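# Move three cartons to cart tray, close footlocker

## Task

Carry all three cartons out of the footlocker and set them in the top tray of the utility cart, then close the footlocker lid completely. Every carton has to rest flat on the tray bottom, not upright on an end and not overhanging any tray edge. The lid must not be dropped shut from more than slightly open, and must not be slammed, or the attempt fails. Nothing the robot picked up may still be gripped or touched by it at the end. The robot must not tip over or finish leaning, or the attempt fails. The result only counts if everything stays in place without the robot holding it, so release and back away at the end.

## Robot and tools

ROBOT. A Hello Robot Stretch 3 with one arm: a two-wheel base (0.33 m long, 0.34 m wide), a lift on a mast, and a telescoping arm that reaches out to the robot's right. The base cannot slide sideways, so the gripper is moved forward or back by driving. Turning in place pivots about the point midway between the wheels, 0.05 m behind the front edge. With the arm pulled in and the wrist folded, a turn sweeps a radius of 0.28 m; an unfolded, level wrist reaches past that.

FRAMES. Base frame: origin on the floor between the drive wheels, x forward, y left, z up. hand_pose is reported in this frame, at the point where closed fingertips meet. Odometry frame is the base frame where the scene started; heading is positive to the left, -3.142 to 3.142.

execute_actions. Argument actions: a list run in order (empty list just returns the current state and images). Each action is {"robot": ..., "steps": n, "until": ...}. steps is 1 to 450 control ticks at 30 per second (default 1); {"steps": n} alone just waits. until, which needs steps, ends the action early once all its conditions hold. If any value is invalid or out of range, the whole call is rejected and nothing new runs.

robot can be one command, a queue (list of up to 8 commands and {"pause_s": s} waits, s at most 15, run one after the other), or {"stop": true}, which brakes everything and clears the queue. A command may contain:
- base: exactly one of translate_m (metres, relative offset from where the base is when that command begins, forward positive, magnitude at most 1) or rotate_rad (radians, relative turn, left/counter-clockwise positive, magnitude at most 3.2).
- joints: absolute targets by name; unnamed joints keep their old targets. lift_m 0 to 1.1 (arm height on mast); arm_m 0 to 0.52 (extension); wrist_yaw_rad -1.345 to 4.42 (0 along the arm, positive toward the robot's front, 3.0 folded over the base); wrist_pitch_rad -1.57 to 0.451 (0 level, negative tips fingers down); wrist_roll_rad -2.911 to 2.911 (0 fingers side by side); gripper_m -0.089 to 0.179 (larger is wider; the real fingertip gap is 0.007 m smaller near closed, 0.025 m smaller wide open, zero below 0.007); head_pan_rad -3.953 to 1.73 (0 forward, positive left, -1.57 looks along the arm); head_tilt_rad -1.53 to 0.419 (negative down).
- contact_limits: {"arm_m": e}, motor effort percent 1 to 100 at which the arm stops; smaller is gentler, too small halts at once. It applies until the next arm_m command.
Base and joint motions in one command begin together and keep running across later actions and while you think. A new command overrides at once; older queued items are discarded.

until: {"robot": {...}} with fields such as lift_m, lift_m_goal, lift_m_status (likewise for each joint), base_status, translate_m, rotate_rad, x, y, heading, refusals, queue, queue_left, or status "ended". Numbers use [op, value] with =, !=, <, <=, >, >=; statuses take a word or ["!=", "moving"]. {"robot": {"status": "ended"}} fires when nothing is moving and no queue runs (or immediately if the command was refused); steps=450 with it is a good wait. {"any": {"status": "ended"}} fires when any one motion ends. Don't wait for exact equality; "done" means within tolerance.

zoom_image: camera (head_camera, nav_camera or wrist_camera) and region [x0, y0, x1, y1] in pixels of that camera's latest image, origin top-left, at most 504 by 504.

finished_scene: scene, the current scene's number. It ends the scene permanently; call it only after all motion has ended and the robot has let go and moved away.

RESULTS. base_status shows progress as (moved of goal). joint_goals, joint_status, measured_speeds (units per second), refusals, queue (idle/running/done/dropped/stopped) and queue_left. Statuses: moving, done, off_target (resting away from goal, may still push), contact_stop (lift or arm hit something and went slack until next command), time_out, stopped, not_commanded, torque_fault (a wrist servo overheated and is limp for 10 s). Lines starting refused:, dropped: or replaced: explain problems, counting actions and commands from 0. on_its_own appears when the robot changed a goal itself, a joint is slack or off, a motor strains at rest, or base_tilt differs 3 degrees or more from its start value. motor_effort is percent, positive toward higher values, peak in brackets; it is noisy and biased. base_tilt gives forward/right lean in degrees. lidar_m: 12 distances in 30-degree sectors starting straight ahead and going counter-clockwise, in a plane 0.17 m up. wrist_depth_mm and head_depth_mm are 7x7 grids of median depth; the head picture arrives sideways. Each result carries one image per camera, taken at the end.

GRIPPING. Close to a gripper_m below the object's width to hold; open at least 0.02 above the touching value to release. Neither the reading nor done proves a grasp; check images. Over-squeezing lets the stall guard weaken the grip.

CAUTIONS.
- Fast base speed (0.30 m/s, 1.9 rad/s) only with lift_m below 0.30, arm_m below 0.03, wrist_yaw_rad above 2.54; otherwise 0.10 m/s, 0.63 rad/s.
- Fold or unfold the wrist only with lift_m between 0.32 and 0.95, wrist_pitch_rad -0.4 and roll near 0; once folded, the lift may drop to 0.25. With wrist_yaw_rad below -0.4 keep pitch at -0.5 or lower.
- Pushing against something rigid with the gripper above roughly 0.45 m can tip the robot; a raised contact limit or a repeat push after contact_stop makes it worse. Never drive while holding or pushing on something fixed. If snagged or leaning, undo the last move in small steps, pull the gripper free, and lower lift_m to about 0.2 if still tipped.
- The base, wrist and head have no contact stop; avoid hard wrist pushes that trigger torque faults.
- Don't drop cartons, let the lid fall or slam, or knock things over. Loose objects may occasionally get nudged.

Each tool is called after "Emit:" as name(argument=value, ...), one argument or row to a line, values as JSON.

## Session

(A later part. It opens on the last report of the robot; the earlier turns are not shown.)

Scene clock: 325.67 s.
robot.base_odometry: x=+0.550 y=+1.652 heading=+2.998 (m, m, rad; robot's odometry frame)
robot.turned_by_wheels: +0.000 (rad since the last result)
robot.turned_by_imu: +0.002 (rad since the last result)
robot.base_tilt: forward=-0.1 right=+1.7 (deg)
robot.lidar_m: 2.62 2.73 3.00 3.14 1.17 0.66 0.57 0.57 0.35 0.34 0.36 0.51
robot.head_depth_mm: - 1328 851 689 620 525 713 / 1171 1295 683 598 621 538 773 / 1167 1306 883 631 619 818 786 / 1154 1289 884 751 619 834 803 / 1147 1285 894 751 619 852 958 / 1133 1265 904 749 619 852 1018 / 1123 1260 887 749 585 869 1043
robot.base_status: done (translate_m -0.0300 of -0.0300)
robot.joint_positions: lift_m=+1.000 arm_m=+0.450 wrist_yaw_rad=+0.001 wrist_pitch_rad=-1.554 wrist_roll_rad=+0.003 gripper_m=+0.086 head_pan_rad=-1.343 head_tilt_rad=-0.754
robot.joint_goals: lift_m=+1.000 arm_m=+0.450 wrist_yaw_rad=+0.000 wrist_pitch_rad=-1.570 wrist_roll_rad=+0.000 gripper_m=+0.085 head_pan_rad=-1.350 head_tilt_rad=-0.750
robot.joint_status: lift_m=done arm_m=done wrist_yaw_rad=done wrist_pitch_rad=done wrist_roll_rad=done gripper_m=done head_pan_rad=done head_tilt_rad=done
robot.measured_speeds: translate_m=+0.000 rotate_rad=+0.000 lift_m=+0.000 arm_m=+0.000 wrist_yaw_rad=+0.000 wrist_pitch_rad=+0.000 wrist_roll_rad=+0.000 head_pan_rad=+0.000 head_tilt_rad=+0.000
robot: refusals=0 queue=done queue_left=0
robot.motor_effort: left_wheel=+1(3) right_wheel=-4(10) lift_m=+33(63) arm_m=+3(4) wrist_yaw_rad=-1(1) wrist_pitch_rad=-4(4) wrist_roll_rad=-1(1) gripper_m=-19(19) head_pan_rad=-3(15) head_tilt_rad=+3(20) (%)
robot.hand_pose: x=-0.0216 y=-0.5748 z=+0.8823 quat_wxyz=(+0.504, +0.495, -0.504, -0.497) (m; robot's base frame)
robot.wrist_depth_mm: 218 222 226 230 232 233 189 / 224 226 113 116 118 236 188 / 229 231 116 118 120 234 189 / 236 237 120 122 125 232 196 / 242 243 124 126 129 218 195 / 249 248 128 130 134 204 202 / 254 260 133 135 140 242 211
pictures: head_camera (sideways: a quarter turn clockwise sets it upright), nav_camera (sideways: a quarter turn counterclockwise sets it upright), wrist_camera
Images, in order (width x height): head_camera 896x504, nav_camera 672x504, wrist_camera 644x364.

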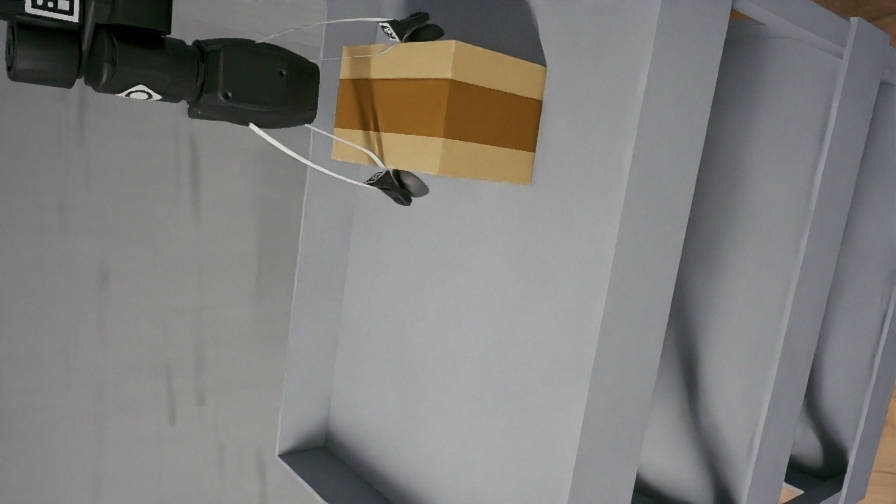

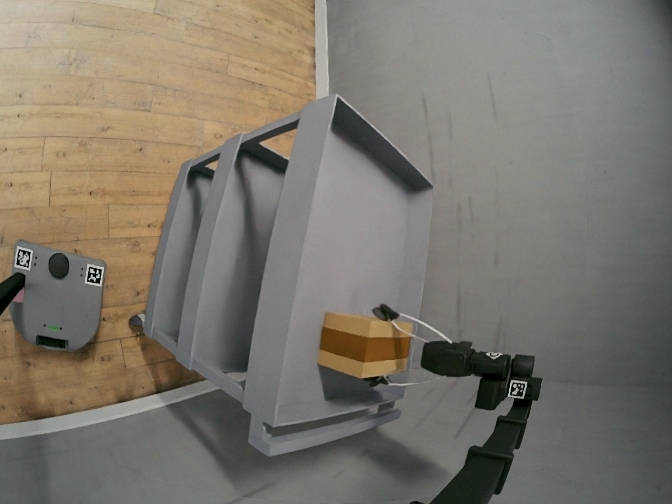

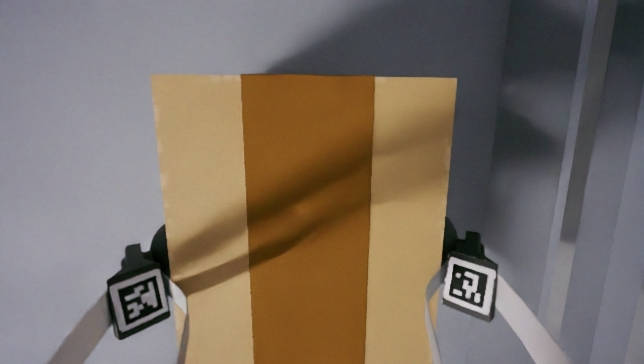

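Emit:
execute_actions(
  actions=[
    {"robot":{"joints":{"lift_m":0.994}},"steps":15},
    {"robot":{"joints":{"gripper_m":0.142}},"steps":40,"until":{"robot":{"status":"ended"}}},
    {"robot":{"joints":{"lift_m":1.065}},"steps":40,"until":{"robot":{"lift_m":[">",1.055]}}},
    {"robot":{"joints":{"arm_m":0.025,"gripper_m":0.03}},"steps":120,"until":{"robot":{"arm_m":["<",0.12]}}},
    {"robot":{"base":{"rotate_rad":0.636},"joints":{"lift_m":0.297}},"steps":60,"until":{"robot":{"base_status":["!=","moving"]}}},
    {"robot":{"base":{"translate_m":0.6},"joints":{"wrist_yaw_rad":2.6,"head_pan_rad":-2.4,"head_tilt_rad":-0.5}},"steps":30},
  ],
)

Emit:
execute_actions(
  actions=[
    {"robot":{"joints":{"head_pan_rad":-0.3,"head_tilt_rad":-0.9}},"steps":300,"until":{"robot":{"status":"ended"}}},
    {"robot":[{"base":{"translate_m":1.0}},{"base":{"translate_m":0.9}},{"base":{"rotate_rad":1.283},"joints":{"head_pan_rad":-1.57,"head_tilt_rad":-1.15}},{"joints":{"lift_m":0.5}},{"joints":{"wrist_yaw_rad":0.33,"arm_m":0.45,"gripper_m":0.175}}],"steps":450,"until":{"robot":{"status":"ended"}}},
  ],
)

Scene clock: 365.77 s.
robot.base_odometry: x=+0.490 y=+1.620 heading=-2.649 (m, m, rad; robot's odometry frame)
robot.turned_by_wheels: +0.636 (rad since the last result)
robot.turned_by_imu: +0.626 (rad since the last result)
robot.base_tilt: forward=+0.1 right=+2.5 (deg)
robot.lidar_m: 2.68 3.74 3.08 1.10 0.70 0.63 0.63 0.39 0.39 0.42 1.67 3.13
robot.head_depth_mm: 741 778 821 868 921 581 1036 / 830 879 931 994 990 604 592 / 945 1007 1076 1100 791 649 552 / 1092 1176 1277 1308 738 650 534 / 1234 1339 1437 1539 632 637 522 / 1202 1282 1372 1451 796 650 511 / 1150 1223 1311 1393 826 651 504
robot.base_status: moving (translate_m +0.0674 of +0.6000)
robot.joint_positions: lift_m=+0.765 arm_m=+0.025 wrist_yaw_rad=+1.268 wrist_pitch_rad=-1.560 wrist_roll_rad=+0.003 gripper_m=+0.030 head_pan_rad=-2.393 head_tilt_rad=-0.508
robot.joint_goals: lift_m=+0.297 arm_m=+0.025 wrist_yaw_rad=+2.600 wrist_pitch_rad=-1.570 wrist_roll_rad=+0.000 gripper_m=+0.030 head_pan_rad=-2.400 head_tilt_rad=-0.500
robot.joint_status: lift_m=moving arm_m=moving wrist_yaw_rad=moving wrist_pitch_rad=done wrist_roll_rad=done gripper_m=done head_pan_rad=moving head_tilt_rad=moving
robot.measured_speeds: translate_m=+0.100 rotate_rad=+0.000 lift_m=-0.110 arm_m=+0.000 wrist_yaw_rad=+1.998 wrist_pitch_rad=+0.000 wrist_roll_rad=+0.000 head_pan_rad=+0.000 head_tilt_rad=+0.000
robot: refusals=0 queue=running queue_left=0
robot.motor_effort: left_wheel=-1(7) right_wheel=+5(8) lift_m=+26(57) arm_m=-6(4) wrist_yaw_rad=+7(3) wrist_pitch_rad=-2(4) wrist_roll_rad=-1(1) gripper_m=+0(83) head_pan_rad=-3(40) head_tilt_rad=+1(20) (%)
robot.hand_pose: x=-0.0418 y=-0.1641 z=+0.6472 quat_wxyz=(+0.700, +0.698, -0.111, -0.104) (m; robot's base frame)
robot.wrist_depth_mm: 716 732 729 740 745 755 333 / 735 738 745 762 778 635 313 / 741 741 759 793 791 657 309 / 779 782 - 789 679 662 319 / 783 782 - 826 680 356 365 / - 813 - 844 693 341 374 / 839 845 849 871 665 346 390
pictures: head_camera (sideways: a quarter turn clockwise sets it upright), nav_camera (sideways: a quarter turn counterclockwise sets it upright), wrist_camera
Images, in order (width x height): head_camera 896x504, nav_camera 672x504, wrist_camera 644x364.

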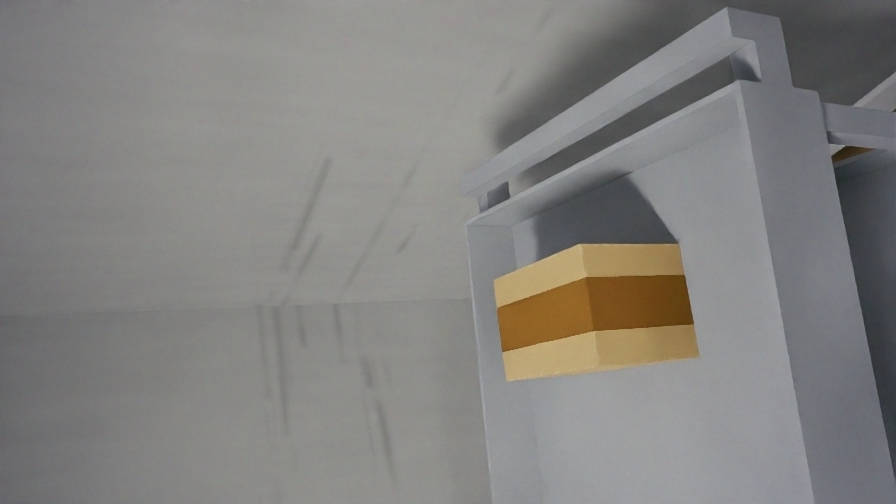

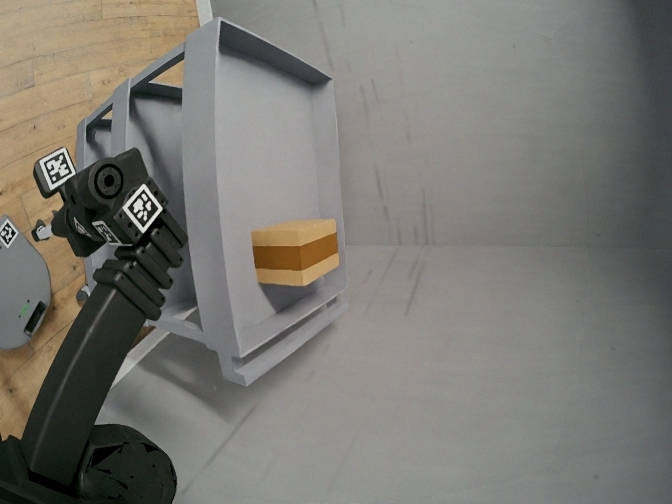

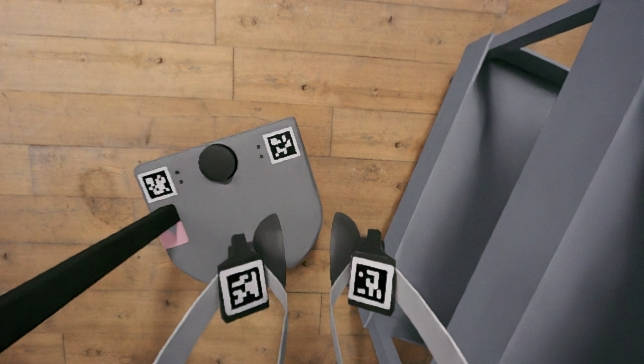

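Scene clock: 386.70 s.
robot.base_odometry: x=-1.653 y=+0.470 heading=-1.366 (m, m, rad; robot's odometry frame)
robot.turned_by_wheels: +1.283 (rad since the last result)
robot.turned_by_imu: +1.261 (rad since the last result)
robot.base_tilt: forward=+0.0 right=+1.6 (deg)
robot.lidar_m: 2.56 2.50 2.93 2.89 2.96 2.25 2.20 1.18 0.33 0.32 0.33 0.46
robot.head_depth_mm: 875 1055 1329 1427 1296 1201 1115 / 878 1056 1330 1424 1315 - - / 834 993 1196 1345 1245 1220 - / 831 968 1153 1294 - 1208 - / 830 965 1152 1371 1206 1188 1104 / 827 961 1151 1366 1271 1187 1105 / 826 959 1148 1372 1263 1184 1100
robot.base_status: done (rotate_rad +1.2829 of +1.2830)
robot.joint_positions: lift_m=+0.499 arm_m=+0.053 wrist_yaw_rad=+2.057 wrist_pitch_rad=-1.560 wrist_roll_rad=+0.003 gripper_m=+0.080 head_pan_rad=-1.563 head_tilt_rad=-1.136
robot.joint_goals: lift_m=+0.500 arm_m=+0.450 wrist_yaw_rad=+0.330 wrist_pitch_rad=-1.570 wrist_roll_rad=+0.000 gripper_m=+0.175 head_pan_rad=-1.570 head_tilt_rad=-1.150
robot.joint_status: lift_m=done arm_m=moving wrist_yaw_rad=moving wrist_pitch_rad=done wrist_roll_rad=done gripper_m=moving head_pan_rad=done head_tilt_rad=done
robot.measured_speeds: translate_m=+0.000 rotate_rad=+0.000 lift_m=+0.000 arm_m=+0.087 wrist_yaw_rad=-1.759 wrist_pitch_rad=+0.000 wrist_roll_rad=+0.000 head_pan_rad=+0.000 head_tilt_rad=+0.000
robot: refusals=0 queue=running queue_left=0
robot.motor_effort: left_wheel=-3(9) right_wheel=+2(10) lift_m=+56(60) arm_m=+3(1) wrist_yaw_rad=-2(2) wrist_pitch_rad=-1(2) wrist_roll_rad=-1(1) gripper_m=+80(80) head_pan_rad=-3(42) head_tilt_rad=-5(29) (%)
robot.hand_pose: x=-0.0402 y=-0.2086 z=+0.3817 quat_wxyz=(+0.686, +0.687, +0.166, +0.173) (m; robot's base frame)
robot.wrist_depth_mm: - - 491 505 504 336 230 / - - - 504 514 284 502 / - - - 530 449 245 535 / - - - 538 359 235 547 / 530 - 547 548 258 543 556 / 546 551 571 572 294 472 458 / 562 576 578 584 272 456 466
pictures: head_camera (sideways: a quarter turn clockwise sets it upright), nav_camera (sideways: a quarter turn counterclockwise sets it upright), wrist_camera
Images, in order (width x height): head_camera 896x504, nav_camera 672x504, wrist_camera 644x364.

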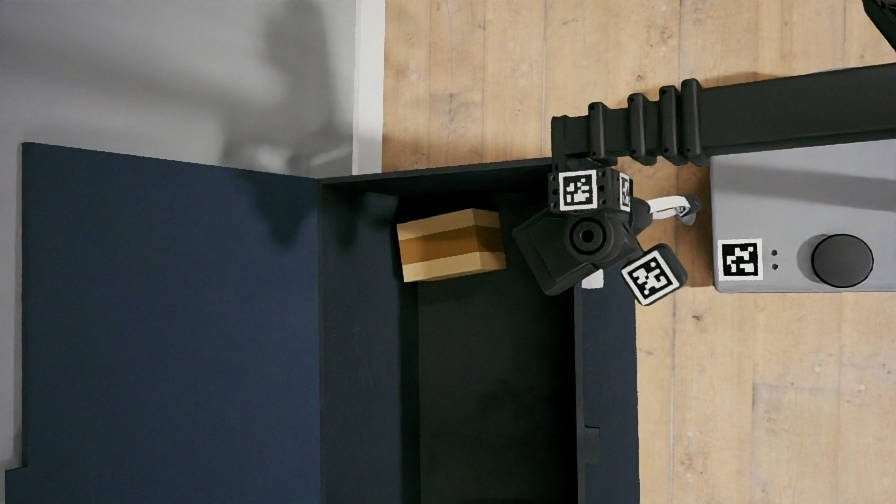

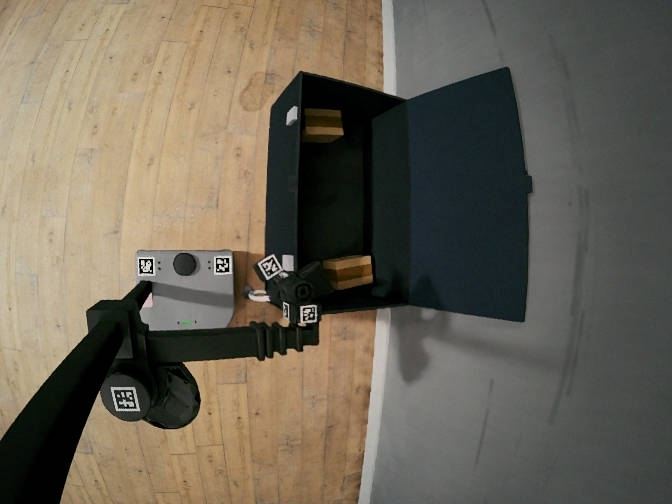

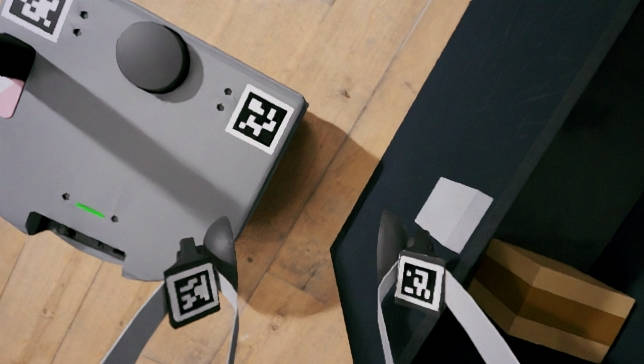

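Emit:
execute_actions(
  actions=[
    {"robot":{"joints":{"wrist_yaw_rad":0.2,"arm_m":0.5}},"steps":150,"until":{"robot":{"status":"ended"}}},
    {"robot":{"joints":{"lift_m":0.44}},"steps":50,"until":{"robot":{"status":"ended"}}},
  ],
)

Scene clock: 394.37 s.
robot.base_odometry: x=-1.653 y=+0.470 heading=-1.366 (m, m, rad; robot's odometry frame)
robot.turned_by_wheels: +0.000 (rad since the last result)
robot.turned_by_imu: +0.002 (rad since the last result)
robot.base_tilt: forward=+0.0 right=+1.7 (deg)
robot.lidar_m: 2.56 2.50 2.94 2.89 2.97 2.26 2.20 1.18 0.33 0.32 0.33 0.46
robot.head_depth_mm: 876 1052 1327 1428 1301 1193 1123 / 877 1057 1326 1421 1296 1210 - / 833 974 1239 1352 1149 1214 - / 832 946 1261 1301 1219 1213 - / 828 963 1152 1375 1201 1195 1104 / 828 961 1152 1370 1275 1188 1103 / 824 958 1146 1364 1267 1183 1100
robot.base_status: done (rotate_rad +1.2829 of +1.2830)
robot.joint_positions: lift_m=+0.441 arm_m=+0.500 wrist_yaw_rad=+0.203 wrist_pitch_rad=-1.560 wrist_roll_rad=+0.003 gripper_m=+0.175 head_pan_rad=-1.563 head_tilt_rad=-1.136
robot.joint_goals: lift_m=+0.440 arm_m=+0.500 wrist_yaw_rad=+0.200 wrist_pitch_rad=-1.570 wrist_roll_rad=+0.000 gripper_m=+0.175 head_pan_rad=-1.570 head_tilt_rad=-1.150
robot.joint_status: lift_m=done arm_m=done wrist_yaw_rad=done wrist_pitch_rad=done wrist_roll_rad=done gripper_m=done head_pan_rad=done head_tilt_rad=done
robot.measured_speeds: translate_m=+0.000 rotate_rad=+0.000 lift_m=+0.000 arm_m=+0.000 wrist_yaw_rad=+0.000 wrist_pitch_rad=+0.000 wrist_roll_rad=+0.000 head_pan_rad=+0.000 head_tilt_rad=+0.000
robot: refusals=0 queue=done queue_left=0
robot.motor_effort: left_wheel=-3(2) right_wheel=+2(2) lift_m=+24(52) arm_m=+3(1) wrist_yaw_rad=-4(4) wrist_pitch_rad=-1(1) wrist_roll_rad=-1(1) gripper_m=+1(84) head_pan_rad=-3(3) head_tilt_rad=-6(6) (%)
robot.hand_pose: x=-0.0259 y=-0.6237 z=+0.3227 quat_wxyz=(+0.550, +0.545, -0.450, -0.445) (m; robot's base frame)
robot.wrist_depth_mm: 406 352 270 218 183 158 142 / 417 422 429 355 302 213 159 / 424 438 442 333 346 213 163 / 438 442 448 339 342 202 497 / 453 460 461 351 324 185 515 / 463 465 482 487 301 - 540 / - 471 487 502 279 184 551
pictures: head_camera (sideways: a quarter turn clockwise sets it upright), nav_camera (sideways: a quarter turn counterclockwise sets it upright), wrist_camera
Images, in order (width x height): head_camera 896x504, nav_camera 672x504, wrist_camera 644x364.

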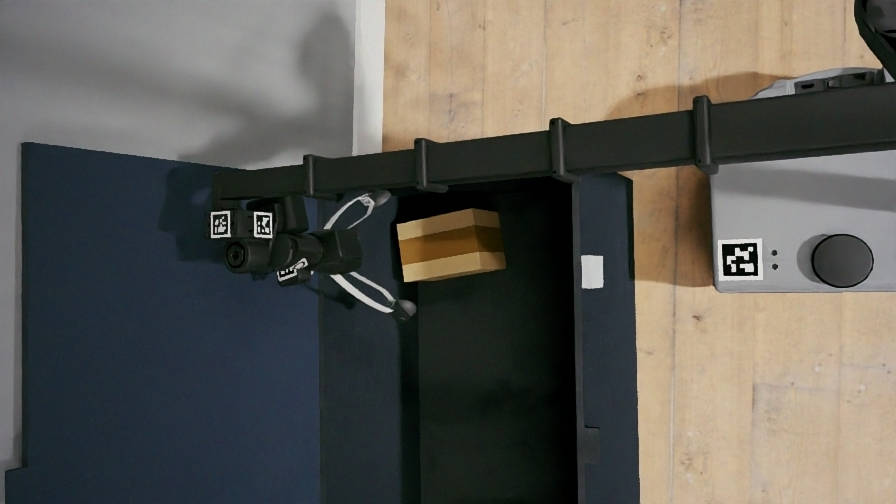

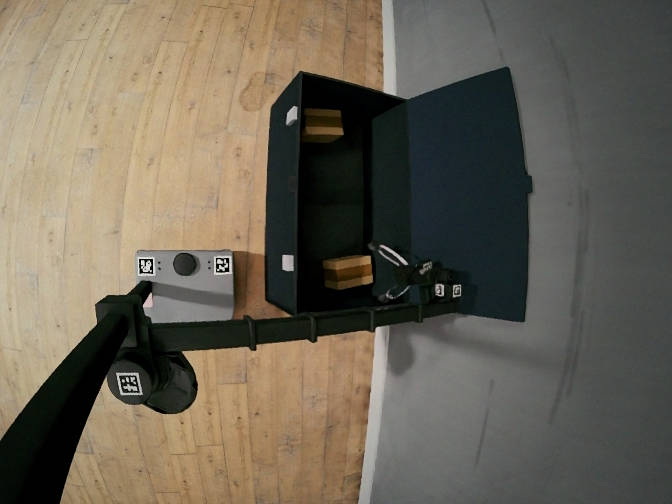

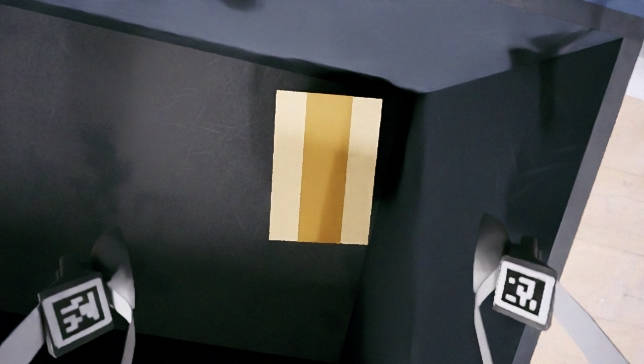

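Emit:
execute_actions(
  actions=[
    {"robot":{"base":{"translate_m":-0.014},"joints":{"wrist_yaw_rad":0.17,"arm_m":0.497,"gripper_m":0.162,"lift_m":0.30}},"steps":100,"until":{"robot":{"status":"ended"}}},
  ],
)

Scene clock: 422.90 s.
robot.base_odometry: x=-1.656 y=+0.484 heading=-1.366 (m, m, rad; robot's odometry frame)
robot.turned_by_wheels: +0.000 (rad since the last result)
robot.turned_by_imu: +0.001 (rad since the last result)
robot.base_tilt: forward=-0.1 right=+1.6 (deg)
robot.lidar_m: 2.58 2.51 2.94 2.89 2.94 2.24 2.18 1.18 0.33 0.32 0.33 0.45
robot.head_depth_mm: 875 1052 1322 1431 1302 1197 1120 / 876 1053 1329 1423 1297 1211 - / 836 998 1281 1401 1247 - - / 830 969 1099 1276 1219 1211 - / 828 963 1151 1370 1203 1189 1106 / 824 960 1145 1371 1262 1189 1101 / 824 957 1149 1369 1265 1190 1099
robot.base_status: done (translate_m -0.0140 of -0.0140)
robot.joint_positions: lift_m=+0.301 arm_m=+0.497 wrist_yaw_rad=+0.173 wrist_pitch_rad=-1.560 wrist_roll_rad=+0.003 gripper_m=+0.162 head_pan_rad=-1.563 head_tilt_rad=-1.136
robot.joint_goals: lift_m=+0.300 arm_m=+0.497 wrist_yaw_rad=+0.170 wrist_pitch_rad=-1.570 wrist_roll_rad=+0.000 gripper_m=+0.162 head_pan_rad=-1.570 head_tilt_rad=-1.150
robot.joint_status: lift_m=done arm_m=done wrist_yaw_rad=done wrist_pitch_rad=done wrist_roll_rad=done gripper_m=done head_pan_rad=done head_tilt_rad=done
robot.measured_speeds: translate_m=+0.000 rotate_rad=+0.000 lift_m=+0.000 arm_m=+0.000 wrist_yaw_rad=+0.000 wrist_pitch_rad=+0.000 wrist_roll_rad=+0.000 head_pan_rad=+0.000 head_tilt_rad=+0.000
robot: refusals=0 queue=done queue_left=0
robot.motor_effort: left_wheel=-3(6) right_wheel=+2(3) lift_m=+25(29) arm_m=-4(2) wrist_yaw_rad=-4(2) wrist_pitch_rad=-1(1) wrist_roll_rad=-1(1) gripper_m=+0(60) head_pan_rad=-3(3) head_tilt_rad=-6(6) (%)
robot.hand_pose: x=-0.0253 y=-0.6212 z=+0.1827 quat_wxyz=(+0.543, +0.538, -0.458, -0.453) (m; robot's base frame)
robot.wrist_depth_mm: 283 287 268 224 192 167 135 / 291 294 294 191 264 195 133 / 298 303 303 195 254 187 129 / 305 310 313 202 238 179 125 / 313 318 320 207 245 156 121 / 321 328 330 212 231 - 117 / - 334 345 348 255 157 109
pictures: head_camera (sideways: a quarter turn clockwise sets it upright), nav_camera (sideways: a quarter turn counterclockwise sets it upright), wrist_camera
Images, in order (width x height): head_camera 896x504, nav_camera 672x504, wrist_camera 644x364.

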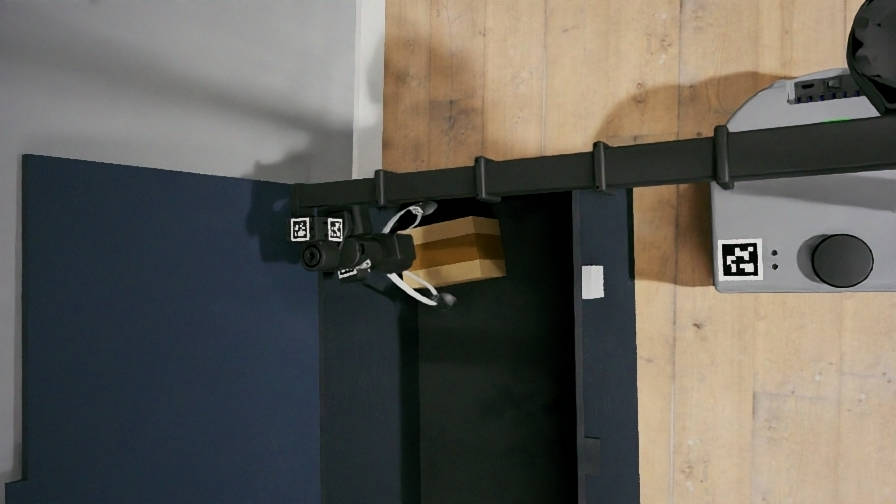

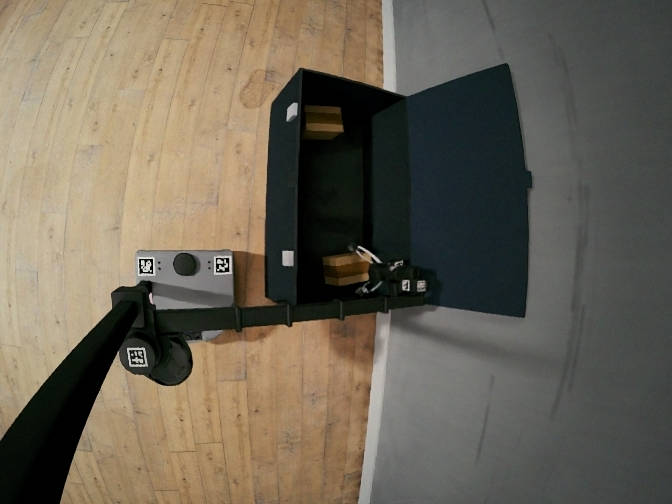

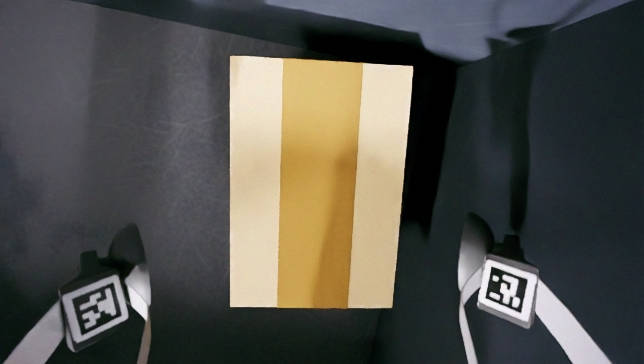

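Emit:
execute_actions(
  actions=[
    {"robot":{"joints":{"lift_m":0.212}},"steps":60,"until":{"robot":{"status":"ended"}}},
    {"robot":{"joints":{"gripper_m":0.085}},"steps":60,"until":{"robot":{"status":"ended"}}},
    {"robot":{"joints":{"lift_m":0.6}},"steps":40},
  ],
)

Scene clock: 436.17 s.
robot.base_odometry: x=-1.656 y=+0.484 heading=-1.366 (m, m, rad; robot's odometry frame)
robot.turned_by_wheels: +0.000 (rad since the last result)
robot.turned_by_imu: +0.001 (rad since the last result)
robot.base_tilt: forward=+0.0 right=+1.7 (deg)
robot.lidar_m: 2.58 2.51 2.93 2.89 2.95 2.24 2.19 1.18 0.33 0.32 0.33 0.45
robot.head_depth_mm: 876 1054 1319 1424 1302 1195 1122 / 877 1056 1324 1423 1296 1209 - / 833 999 1282 1402 1229 1207 - / 831 968 1100 1177 1215 1214 - / 828 965 1152 1371 1203 1191 1104 / 827 965 1152 1367 1195 1188 1105 / 821 957 1148 1364 1264 1186 1100
robot.base_status: done (translate_m -0.0140 of -0.0140)
robot.joint_positions: lift_m=+0.328 arm_m=+0.497 wrist_yaw_rad=+0.171 wrist_pitch_rad=-1.560 wrist_roll_rad=+0.003 gripper_m=+0.086 head_pan_rad=-1.563 head_tilt_rad=-1.137
robot.joint_goals: lift_m=+0.600 arm_m=+0.497 wrist_yaw_rad=+0.170 wrist_pitch_rad=-1.570 wrist_roll_rad=+0.000 gripper_m=+0.085 head_pan_rad=-1.570 head_tilt_rad=-1.150
robot.joint_status: lift_m=moving arm_m=done wrist_yaw_rad=done wrist_pitch_rad=done wrist_roll_rad=done gripper_m=done head_pan_rad=done head_tilt_rad=done
robot.measured_speeds: translate_m=+0.000 rotate_rad=+0.000 lift_m=+0.110 arm_m=+0.000 wrist_yaw_rad=+0.000 wrist_pitch_rad=+0.000 wrist_roll_rad=+0.000 head_pan_rad=+0.000 head_tilt_rad=+0.000
robot: refusals=0 queue=running queue_left=0
robot.motor_effort: left_wheel=-2(7) right_wheel=+1(15) lift_m=+63(70) arm_m=-3(4) wrist_yaw_rad=-2(3) wrist_pitch_rad=-2(4) wrist_roll_rad=-1(1) gripper_m=-19(98) head_pan_rad=-3(3) head_tilt_rad=-5(6) (%)
robot.hand_pose: x=-0.0253 y=-0.6213 z=+0.2107 quat_wxyz=(+0.543, +0.538, -0.459, -0.454) (m; robot's base frame)
robot.wrist_depth_mm: 307 308 121 123 159 166 135 / 315 319 122 124 126 195 133 / 322 326 124 125 128 187 128 / 332 337 125 127 129 179 125 / 341 343 127 128 131 165 121 / 352 348 129 130 132 148 118 / 358 366 130 132 134 167 114
pictures: head_camera (sideways: a quarter turn clockwise sets it upright), nav_camera (sideways: a quarter turn counterclockwise sets it upright), wrist_camera
Images, in order (width x height): head_camera 896x504, nav_camera 672x504, wrist_camera 644x364.

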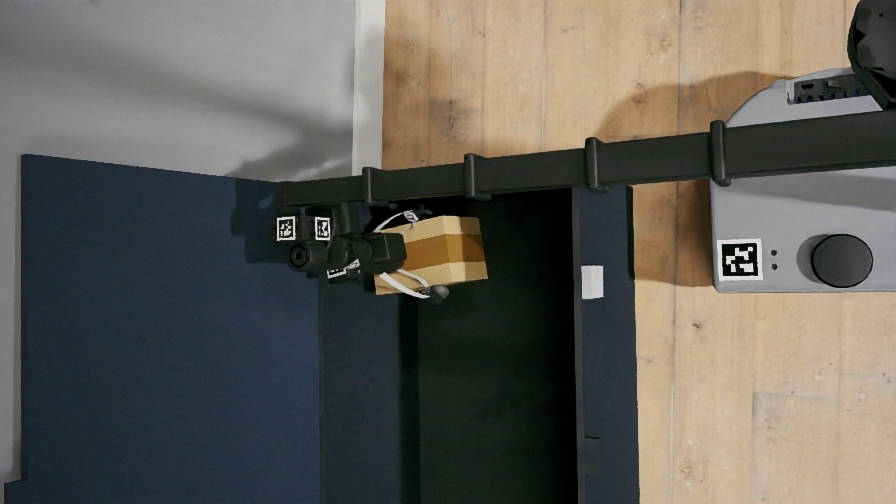

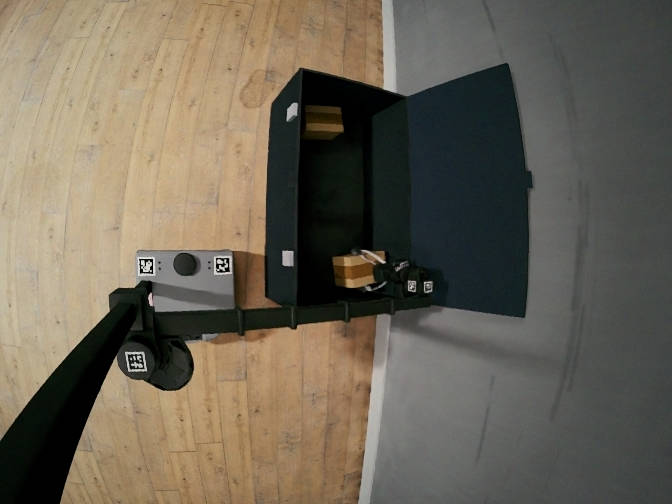

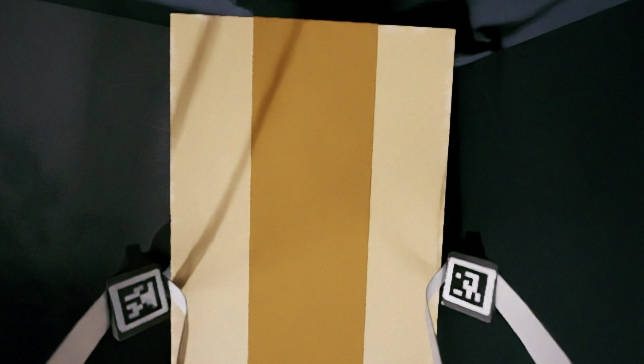

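Emit:
execute_actions(
  actions=[
    {"steps":100,"until":{"robot":{"lift_m":[">",0.57]}}},
    {"robot":{"joints":{"arm_m":0.03,"lift_m":1.08,"wrist_yaw_rad":0}},"steps":150,"until":{"robot":{"arm_m":["<",0.25]}}},
    {"robot":[{"base":{"rotate_rad":-1.245}},{"base":{"translate_m":-1.0}}],"steps":450,"until":{"robot":{"status":"ended"}}},
    {"robot":[{"base":{"translate_m":-1.0}},{"base":{"translate_m":-0.36}}],"steps":450,"until":{"robot":{"status":"ended"}}},
    {"steps":200,"until":{"robot":{"status":"ended"}}},
    {"robot":[{"base":{"rotate_rad":-0.673},"joints":{"head_pan_rad":-1.35,"head_tilt_rad":-0.75,"arm_m":0.12}},{"joints":{"arm_m":0.43}}],"steps":300,"until":{"robot":{"status":"ended"}}},
  ],
)

Scene clock: 488.60 s.
robot.base_odometry: x=+0.380 y=+1.678 heading=+2.999 (m, m, rad; robot's odometry frame)
robot.turned_by_wheels: -1.918 (rad since the last result)
robot.turned_by_imu: -1.872 (rad since the last result)
robot.base_tilt: forward=+0.0 right=+1.7 (deg)
robot.lidar_m: 2.54 2.61 2.82 3.12 1.51 0.85 0.73 0.73 0.36 0.35 0.37 1.49
robot.head_depth_mm: 1178 1318 593 690 620 536 774 / 1133 1322 560 564 620 821 788 / 1131 1264 851 689 620 835 802 / 1116 1253 884 749 620 835 1002 / 1104 1238 890 750 619 852 979 / 1097 1225 1356 723 579 850 966 / 1081 1213 1363 1505 587 1313 1192
robot.base_status: done (rotate_rad -0.6729 of -0.6730)
robot.joint_positions: lift_m=+1.079 arm_m=+0.430 wrist_yaw_rad=+0.001 wrist_pitch_rad=-1.559 wrist_roll_rad=+0.003 gripper_m=+0.086 head_pan_rad=-1.357 head_tilt_rad=-0.754
robot.joint_goals: lift_m=+1.080 arm_m=+0.430 wrist_yaw_rad=+0.000 wrist_pitch_rad=-1.570 wrist_roll_rad=+0.000 gripper_m=+0.085 head_pan_rad=-1.350 head_tilt_rad=-0.750
robot.joint_status: lift_m=done arm_m=done wrist_yaw_rad=done wrist_pitch_rad=done wrist_roll_rad=done gripper_m=done head_pan_rad=done head_tilt_rad=done
robot.measured_speeds: translate_m=+0.000 rotate_rad=+0.000 lift_m=+0.000 arm_m=+0.000 wrist_yaw_rad=+0.000 wrist_pitch_rad=+0.000 wrist_roll_rad=+0.000 head_pan_rad=+0.000 head_tilt_rad=+0.000
robot: refusals=0 queue=done queue_left=0
robot.motor_effort: left_wheel=+1(6) right_wheel=-4(8) lift_m=+62(65) arm_m=+3(2) wrist_yaw_rad=-2(2) wrist_pitch_rad=-2(2) wrist_roll_rad=-1(1) gripper_m=-19(20) head_pan_rad=+3(19) head_tilt_rad=+2(22) (%)
robot.hand_pose: x=-0.0216 y=-0.5535 z=+0.9615 quat_wxyz=(+0.502, +0.497, -0.503, -0.498) (m; robot's base frame)
robot.wrist_depth_mm: 288 292 122 123 303 310 315 / 294 301 122 124 126 206 209 / 304 307 124 125 128 210 214 / 312 314 125 127 130 216 219 / 319 321 127 128 131 222 227 / 325 327 129 130 132 229 304 / 335 345 130 132 135 367 331
pictures: head_camera (sideways: a quarter turn clockwise sets it upright), nav_camera (sideways: a quarter turn counterclockwise sets it upright), wrist_camera
Images, in order (width x height): head_camera 896x504, nav_camera 672x504, wrist_camera 644x364.

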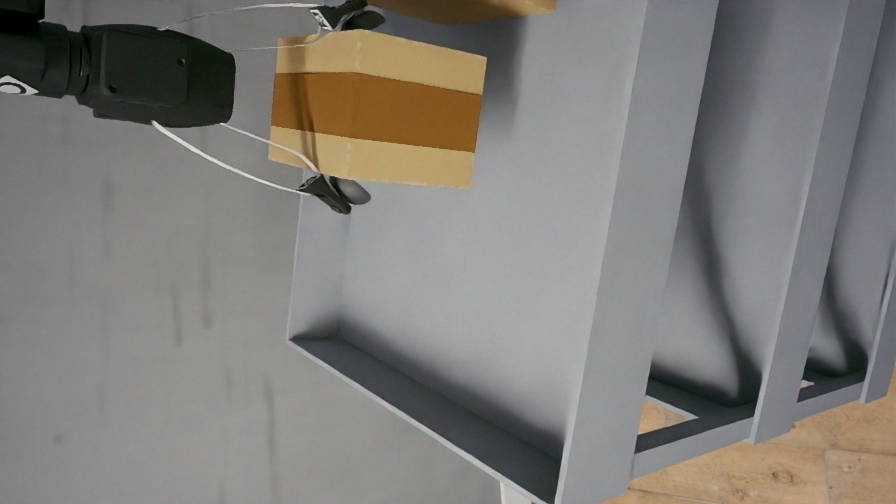

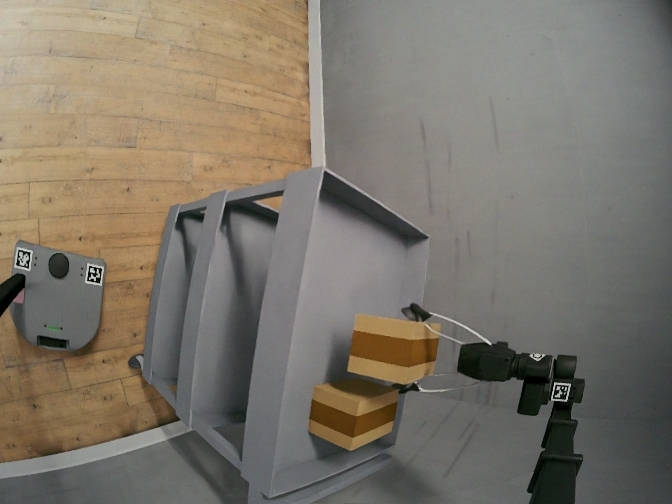

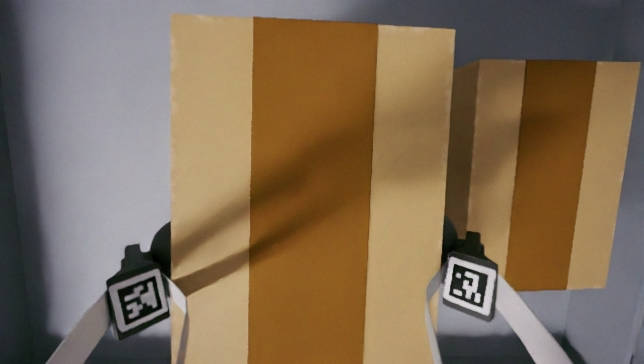

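Emit:
execute_actions(
  actions=[
    {"robot":{"joints":{"lift_m":0.996}},"steps":60,"until":{"robot":{"status":"ended"}}},
    {"robot":{"joints":{"gripper_m":0.14}},"steps":40,"until":{"robot":{"status":"ended"}}},
    {"robot":{"joints":{"lift_m":1.065}},"steps":40,"until":{"robot":{"lift_m":[">",1.055]}}},
    {"robot":{"joints":{"arm_m":0.025,"gripper_m":0.03}},"steps":120,"until":{"robot":{"arm_m":["<",0.12]}}},
    {"robot":{"base":{"rotate_rad":0.895},"joints":{"lift_m":0.297}},"steps":90,"until":{"robot":{"base_status":["!=","moving"]}}},
    {"robot":{"base":{"translate_m":0.52},"joints":{"wrist_yaw_rad":2.6,"head_pan_rad":-2.5,"head_tilt_rad":-0.5}},"steps":30},
  ],
)

Emit:
execute_actions(
  actions=[
    {"steps":300,"until":{"robot":{"status":"ended"}}},
    {"robot":[{"base":{"translate_m":1.0}},{"base":{"translate_m":1.0}},{"base":{"translate_m":0.1},"joints":{"head_pan_rad":-1.57,"head_tilt_rad":-1.15}},{"base":{"rotate_rad":1.024}}],"steps":450,"until":{"robot":{"status":"ended"}}},
    {"robot":{"joints":{"lift_m":0.5,"wrist_yaw_rad":0.1}},"steps":90,"until":{"robot":{"lift_m":[">",0.47]}}},
    {"robot":{"joints":{"arm_m":0.36,"gripper_m":0.17}},"steps":200,"until":{"robot":{"status":"ended"}}},
    {"robot":{"joints":{"lift_m":0.42}},"steps":50,"until":{"robot":{"status":"ended"}}},
  ],
)

Scene clock: 518.37 s.
robot.base_odometry: x=+0.331 y=+1.632 heading=-2.389 (m, m, rad; robot's odometry frame)
robot.turned_by_wheels: +0.895 (rad since the last result)
robot.turned_by_imu: +0.880 (rad since the last result)
robot.base_tilt: forward=-0.2 right=+1.6 (deg)
robot.lidar_m: 2.58 3.08 2.25 1.03 0.80 0.78 0.44 0.41 0.41 1.42 2.08 2.54
robot.head_depth_mm: 1120 1173 1223 1195 664 649 817 / 1263 1345 1443 1409 682 648 816 / 1247 1341 1461 1527 683 650 815 / 1206 1301 1408 1467 647 650 816 / 1164 1253 1357 1428 823 649 556 / 1129 1208 1302 1376 825 650 552 / 1096 1170 1256 1334 796 650 547
robot.base_status: moving (translate_m +0.0674 of +0.5200)
robot.joint_positions: lift_m=+0.725 arm_m=+0.025 wrist_yaw_rad=+1.268 wrist_pitch_rad=-1.561 wrist_roll_rad=+0.003 gripper_m=+0.030 head_pan_rad=-2.493 head_tilt_rad=-0.507
robot.joint_goals: lift_m=+0.297 arm_m=+0.025 wrist_yaw_rad=+2.600 wrist_pitch_rad=-1.570 wrist_roll_rad=+0.000 gripper_m=+0.030 head_pan_rad=-2.500 head_tilt_rad=-0.500
robot.joint_status: lift_m=moving arm_m=moving wrist_yaw_rad=moving wrist_pitch_rad=done wrist_roll_rad=done gripper_m=done head_pan_rad=moving head_tilt_rad=moving
robot.measured_speeds: translate_m=+0.100 rotate_rad=+0.000 lift_m=-0.110 arm_m=+0.000 wrist_yaw_rad=+1.998 wrist_pitch_rad=+0.000 wrist_roll_rad=+0.000 head_pan_rad=+0.000 head_tilt_rad=+0.000
robot: refusals=0 queue=running queue_left=0
robot.motor_effort: left_wheel=-1(6) right_wheel=+5(7) lift_m=+21(65) arm_m=-3(2) wrist_yaw_rad=+3(3) wrist_pitch_rad=-1(2) wrist_roll_rad=-1(1) gripper_m=+0(82) head_pan_rad=-3(42) head_tilt_rad=+1(20) (%)
robot.hand_pose: x=-0.0420 y=-0.1641 z=+0.6069 quat_wxyz=(+0.700, +0.698, -0.111, -0.105) (m; robot's base frame)
robot.wrist_depth_mm: 661 685 691 702 701 719 738 / 704 694 710 720 723 748 755 / 702 721 714 744 744 759 775 / 721 732 - 747 760 780 789 / 754 738 - - 642 645 373 / - 769 - 795 664 664 301 / 798 786 816 798 670 347 282
pictures: head_camera (sideways: a quarter turn clockwise sets it upright), nav_camera (sideways: a quarter turn counterclockwise sets it upright), wrist_camera
Images, in order (width x height): head_camera 896x504, nav_camera 672x504, wrist_camera 644x364.

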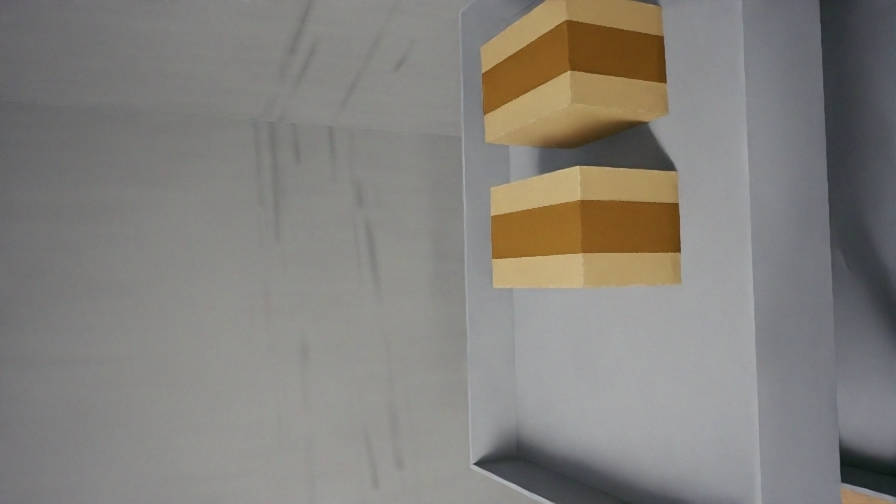

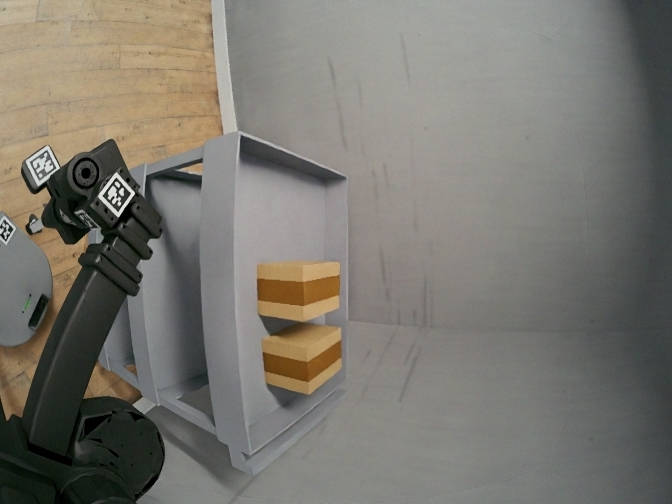

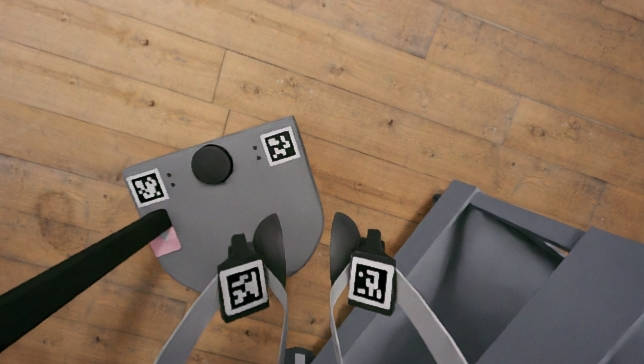

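Scene clock: 544.60 s.
robot.base_odometry: x=-1.533 y=-0.113 heading=-1.365 (m, m, rad; robot's odometry frame)
robot.turned_by_wheels: +1.024 (rad since the last result)
robot.turned_by_imu: +1.009 (rad since the last result)
robot.base_tilt: forward=-0.1 right=+1.6 (deg)
robot.lidar_m: 1.97 2.00 2.90 2.82 2.74 2.86 2.79 0.46 0.34 0.33 0.96 1.37
robot.head_depth_mm: 855 994 1188 1396 1252 1197 1121 / 856 989 1177 1389 1257 1211 - / 854 984 1147 1397 1169 1213 - / 857 984 1130 1235 1182 1211 - / 872 1045 1343 1413 1278 1195 1103 / 918 1107 1392 1413 1292 1189 1100 / 921 1111 1399 1410 1291 1192 1099
robot.base_status: done (rotate_rad +1.0241 of +1.0240)
robot.joint_positions: lift_m=+0.421 arm_m=+0.360 wrist_yaw_rad=+0.099 wrist_pitch_rad=-1.561 wrist_roll_rad=+0.003 gripper_m=+0.170 head_pan_rad=-1.577 head_tilt_rad=-1.136
robot.joint_goals: lift_m=+0.420 arm_m=+0.360 wrist_yaw_rad=+0.100 wrist_pitch_rad=-1.570 wrist_roll_rad=+0.000 gripper_m=+0.170 head_pan_rad=-1.570 head_tilt_rad=-1.150
robot.joint_status: lift_m=done arm_m=done wrist_yaw_rad=done wrist_pitch_rad=done wrist_roll_rad=done gripper_m=done head_pan_rad=done head_tilt_rad=done
robot.measured_speeds: translate_m=+0.000 rotate_rad=+0.000 lift_m=+0.000 arm_m=+0.000 wrist_yaw_rad=+0.000 wrist_pitch_rad=+0.000 wrist_roll_rad=+0.000 head_pan_rad=+0.000 head_tilt_rad=+0.000
robot: refusals=0 queue=done queue_left=0
robot.motor_effort: left_wheel=-1(8) right_wheel=-6(11) lift_m=+22(59) arm_m=+3(5) wrist_yaw_rad=+1(2) wrist_pitch_rad=-1(1) wrist_roll_rad=-1(1) gripper_m=-4(83) head_pan_rad=+3(42) head_tilt_rad=-5(35) (%)
robot.hand_pose: x=-0.0238 y=-0.4833 z=+0.3028 quat_wxyz=(+0.526, +0.521, -0.478, -0.473) (m; robot's base frame)
robot.wrist_depth_mm: 409 125 220 404 414 422 425 / 418 129 235 411 423 434 434 / 428 135 253 315 432 439 443 / 439 140 272 322 440 454 464 / 455 139 294 331 465 471 471 / 464 137 320 430 461 - 485 / - 161 285 321 338 359 382
pictures: head_camera (sideways: a quarter turn clockwise sets it upright), nav_camera (sideways: a quarter turn counterclockwise sets it upright), wrist_camera
Images, in order (width x height): head_camera 896x504, nav_camera 672x504, wrist_camera 644x364.

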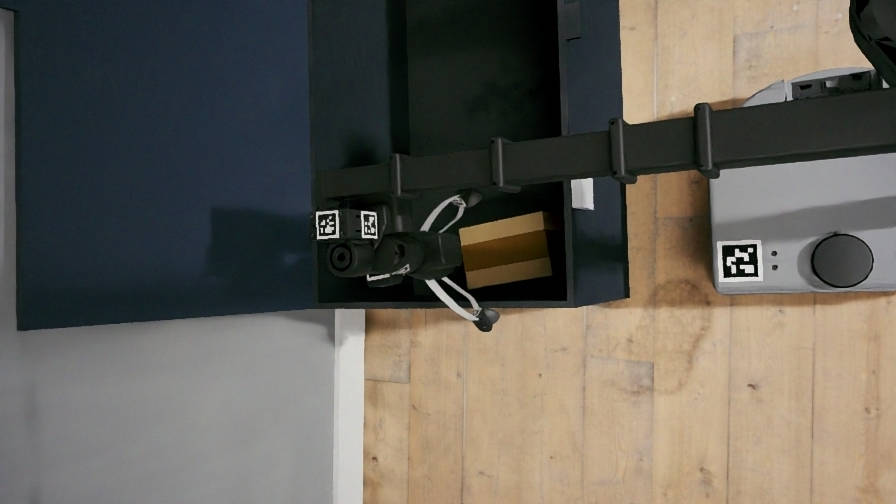

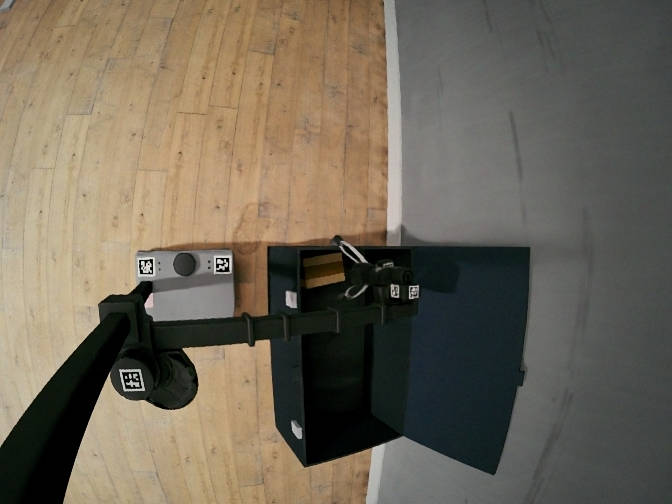

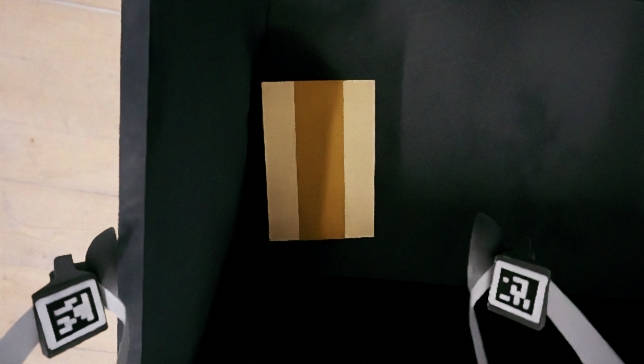

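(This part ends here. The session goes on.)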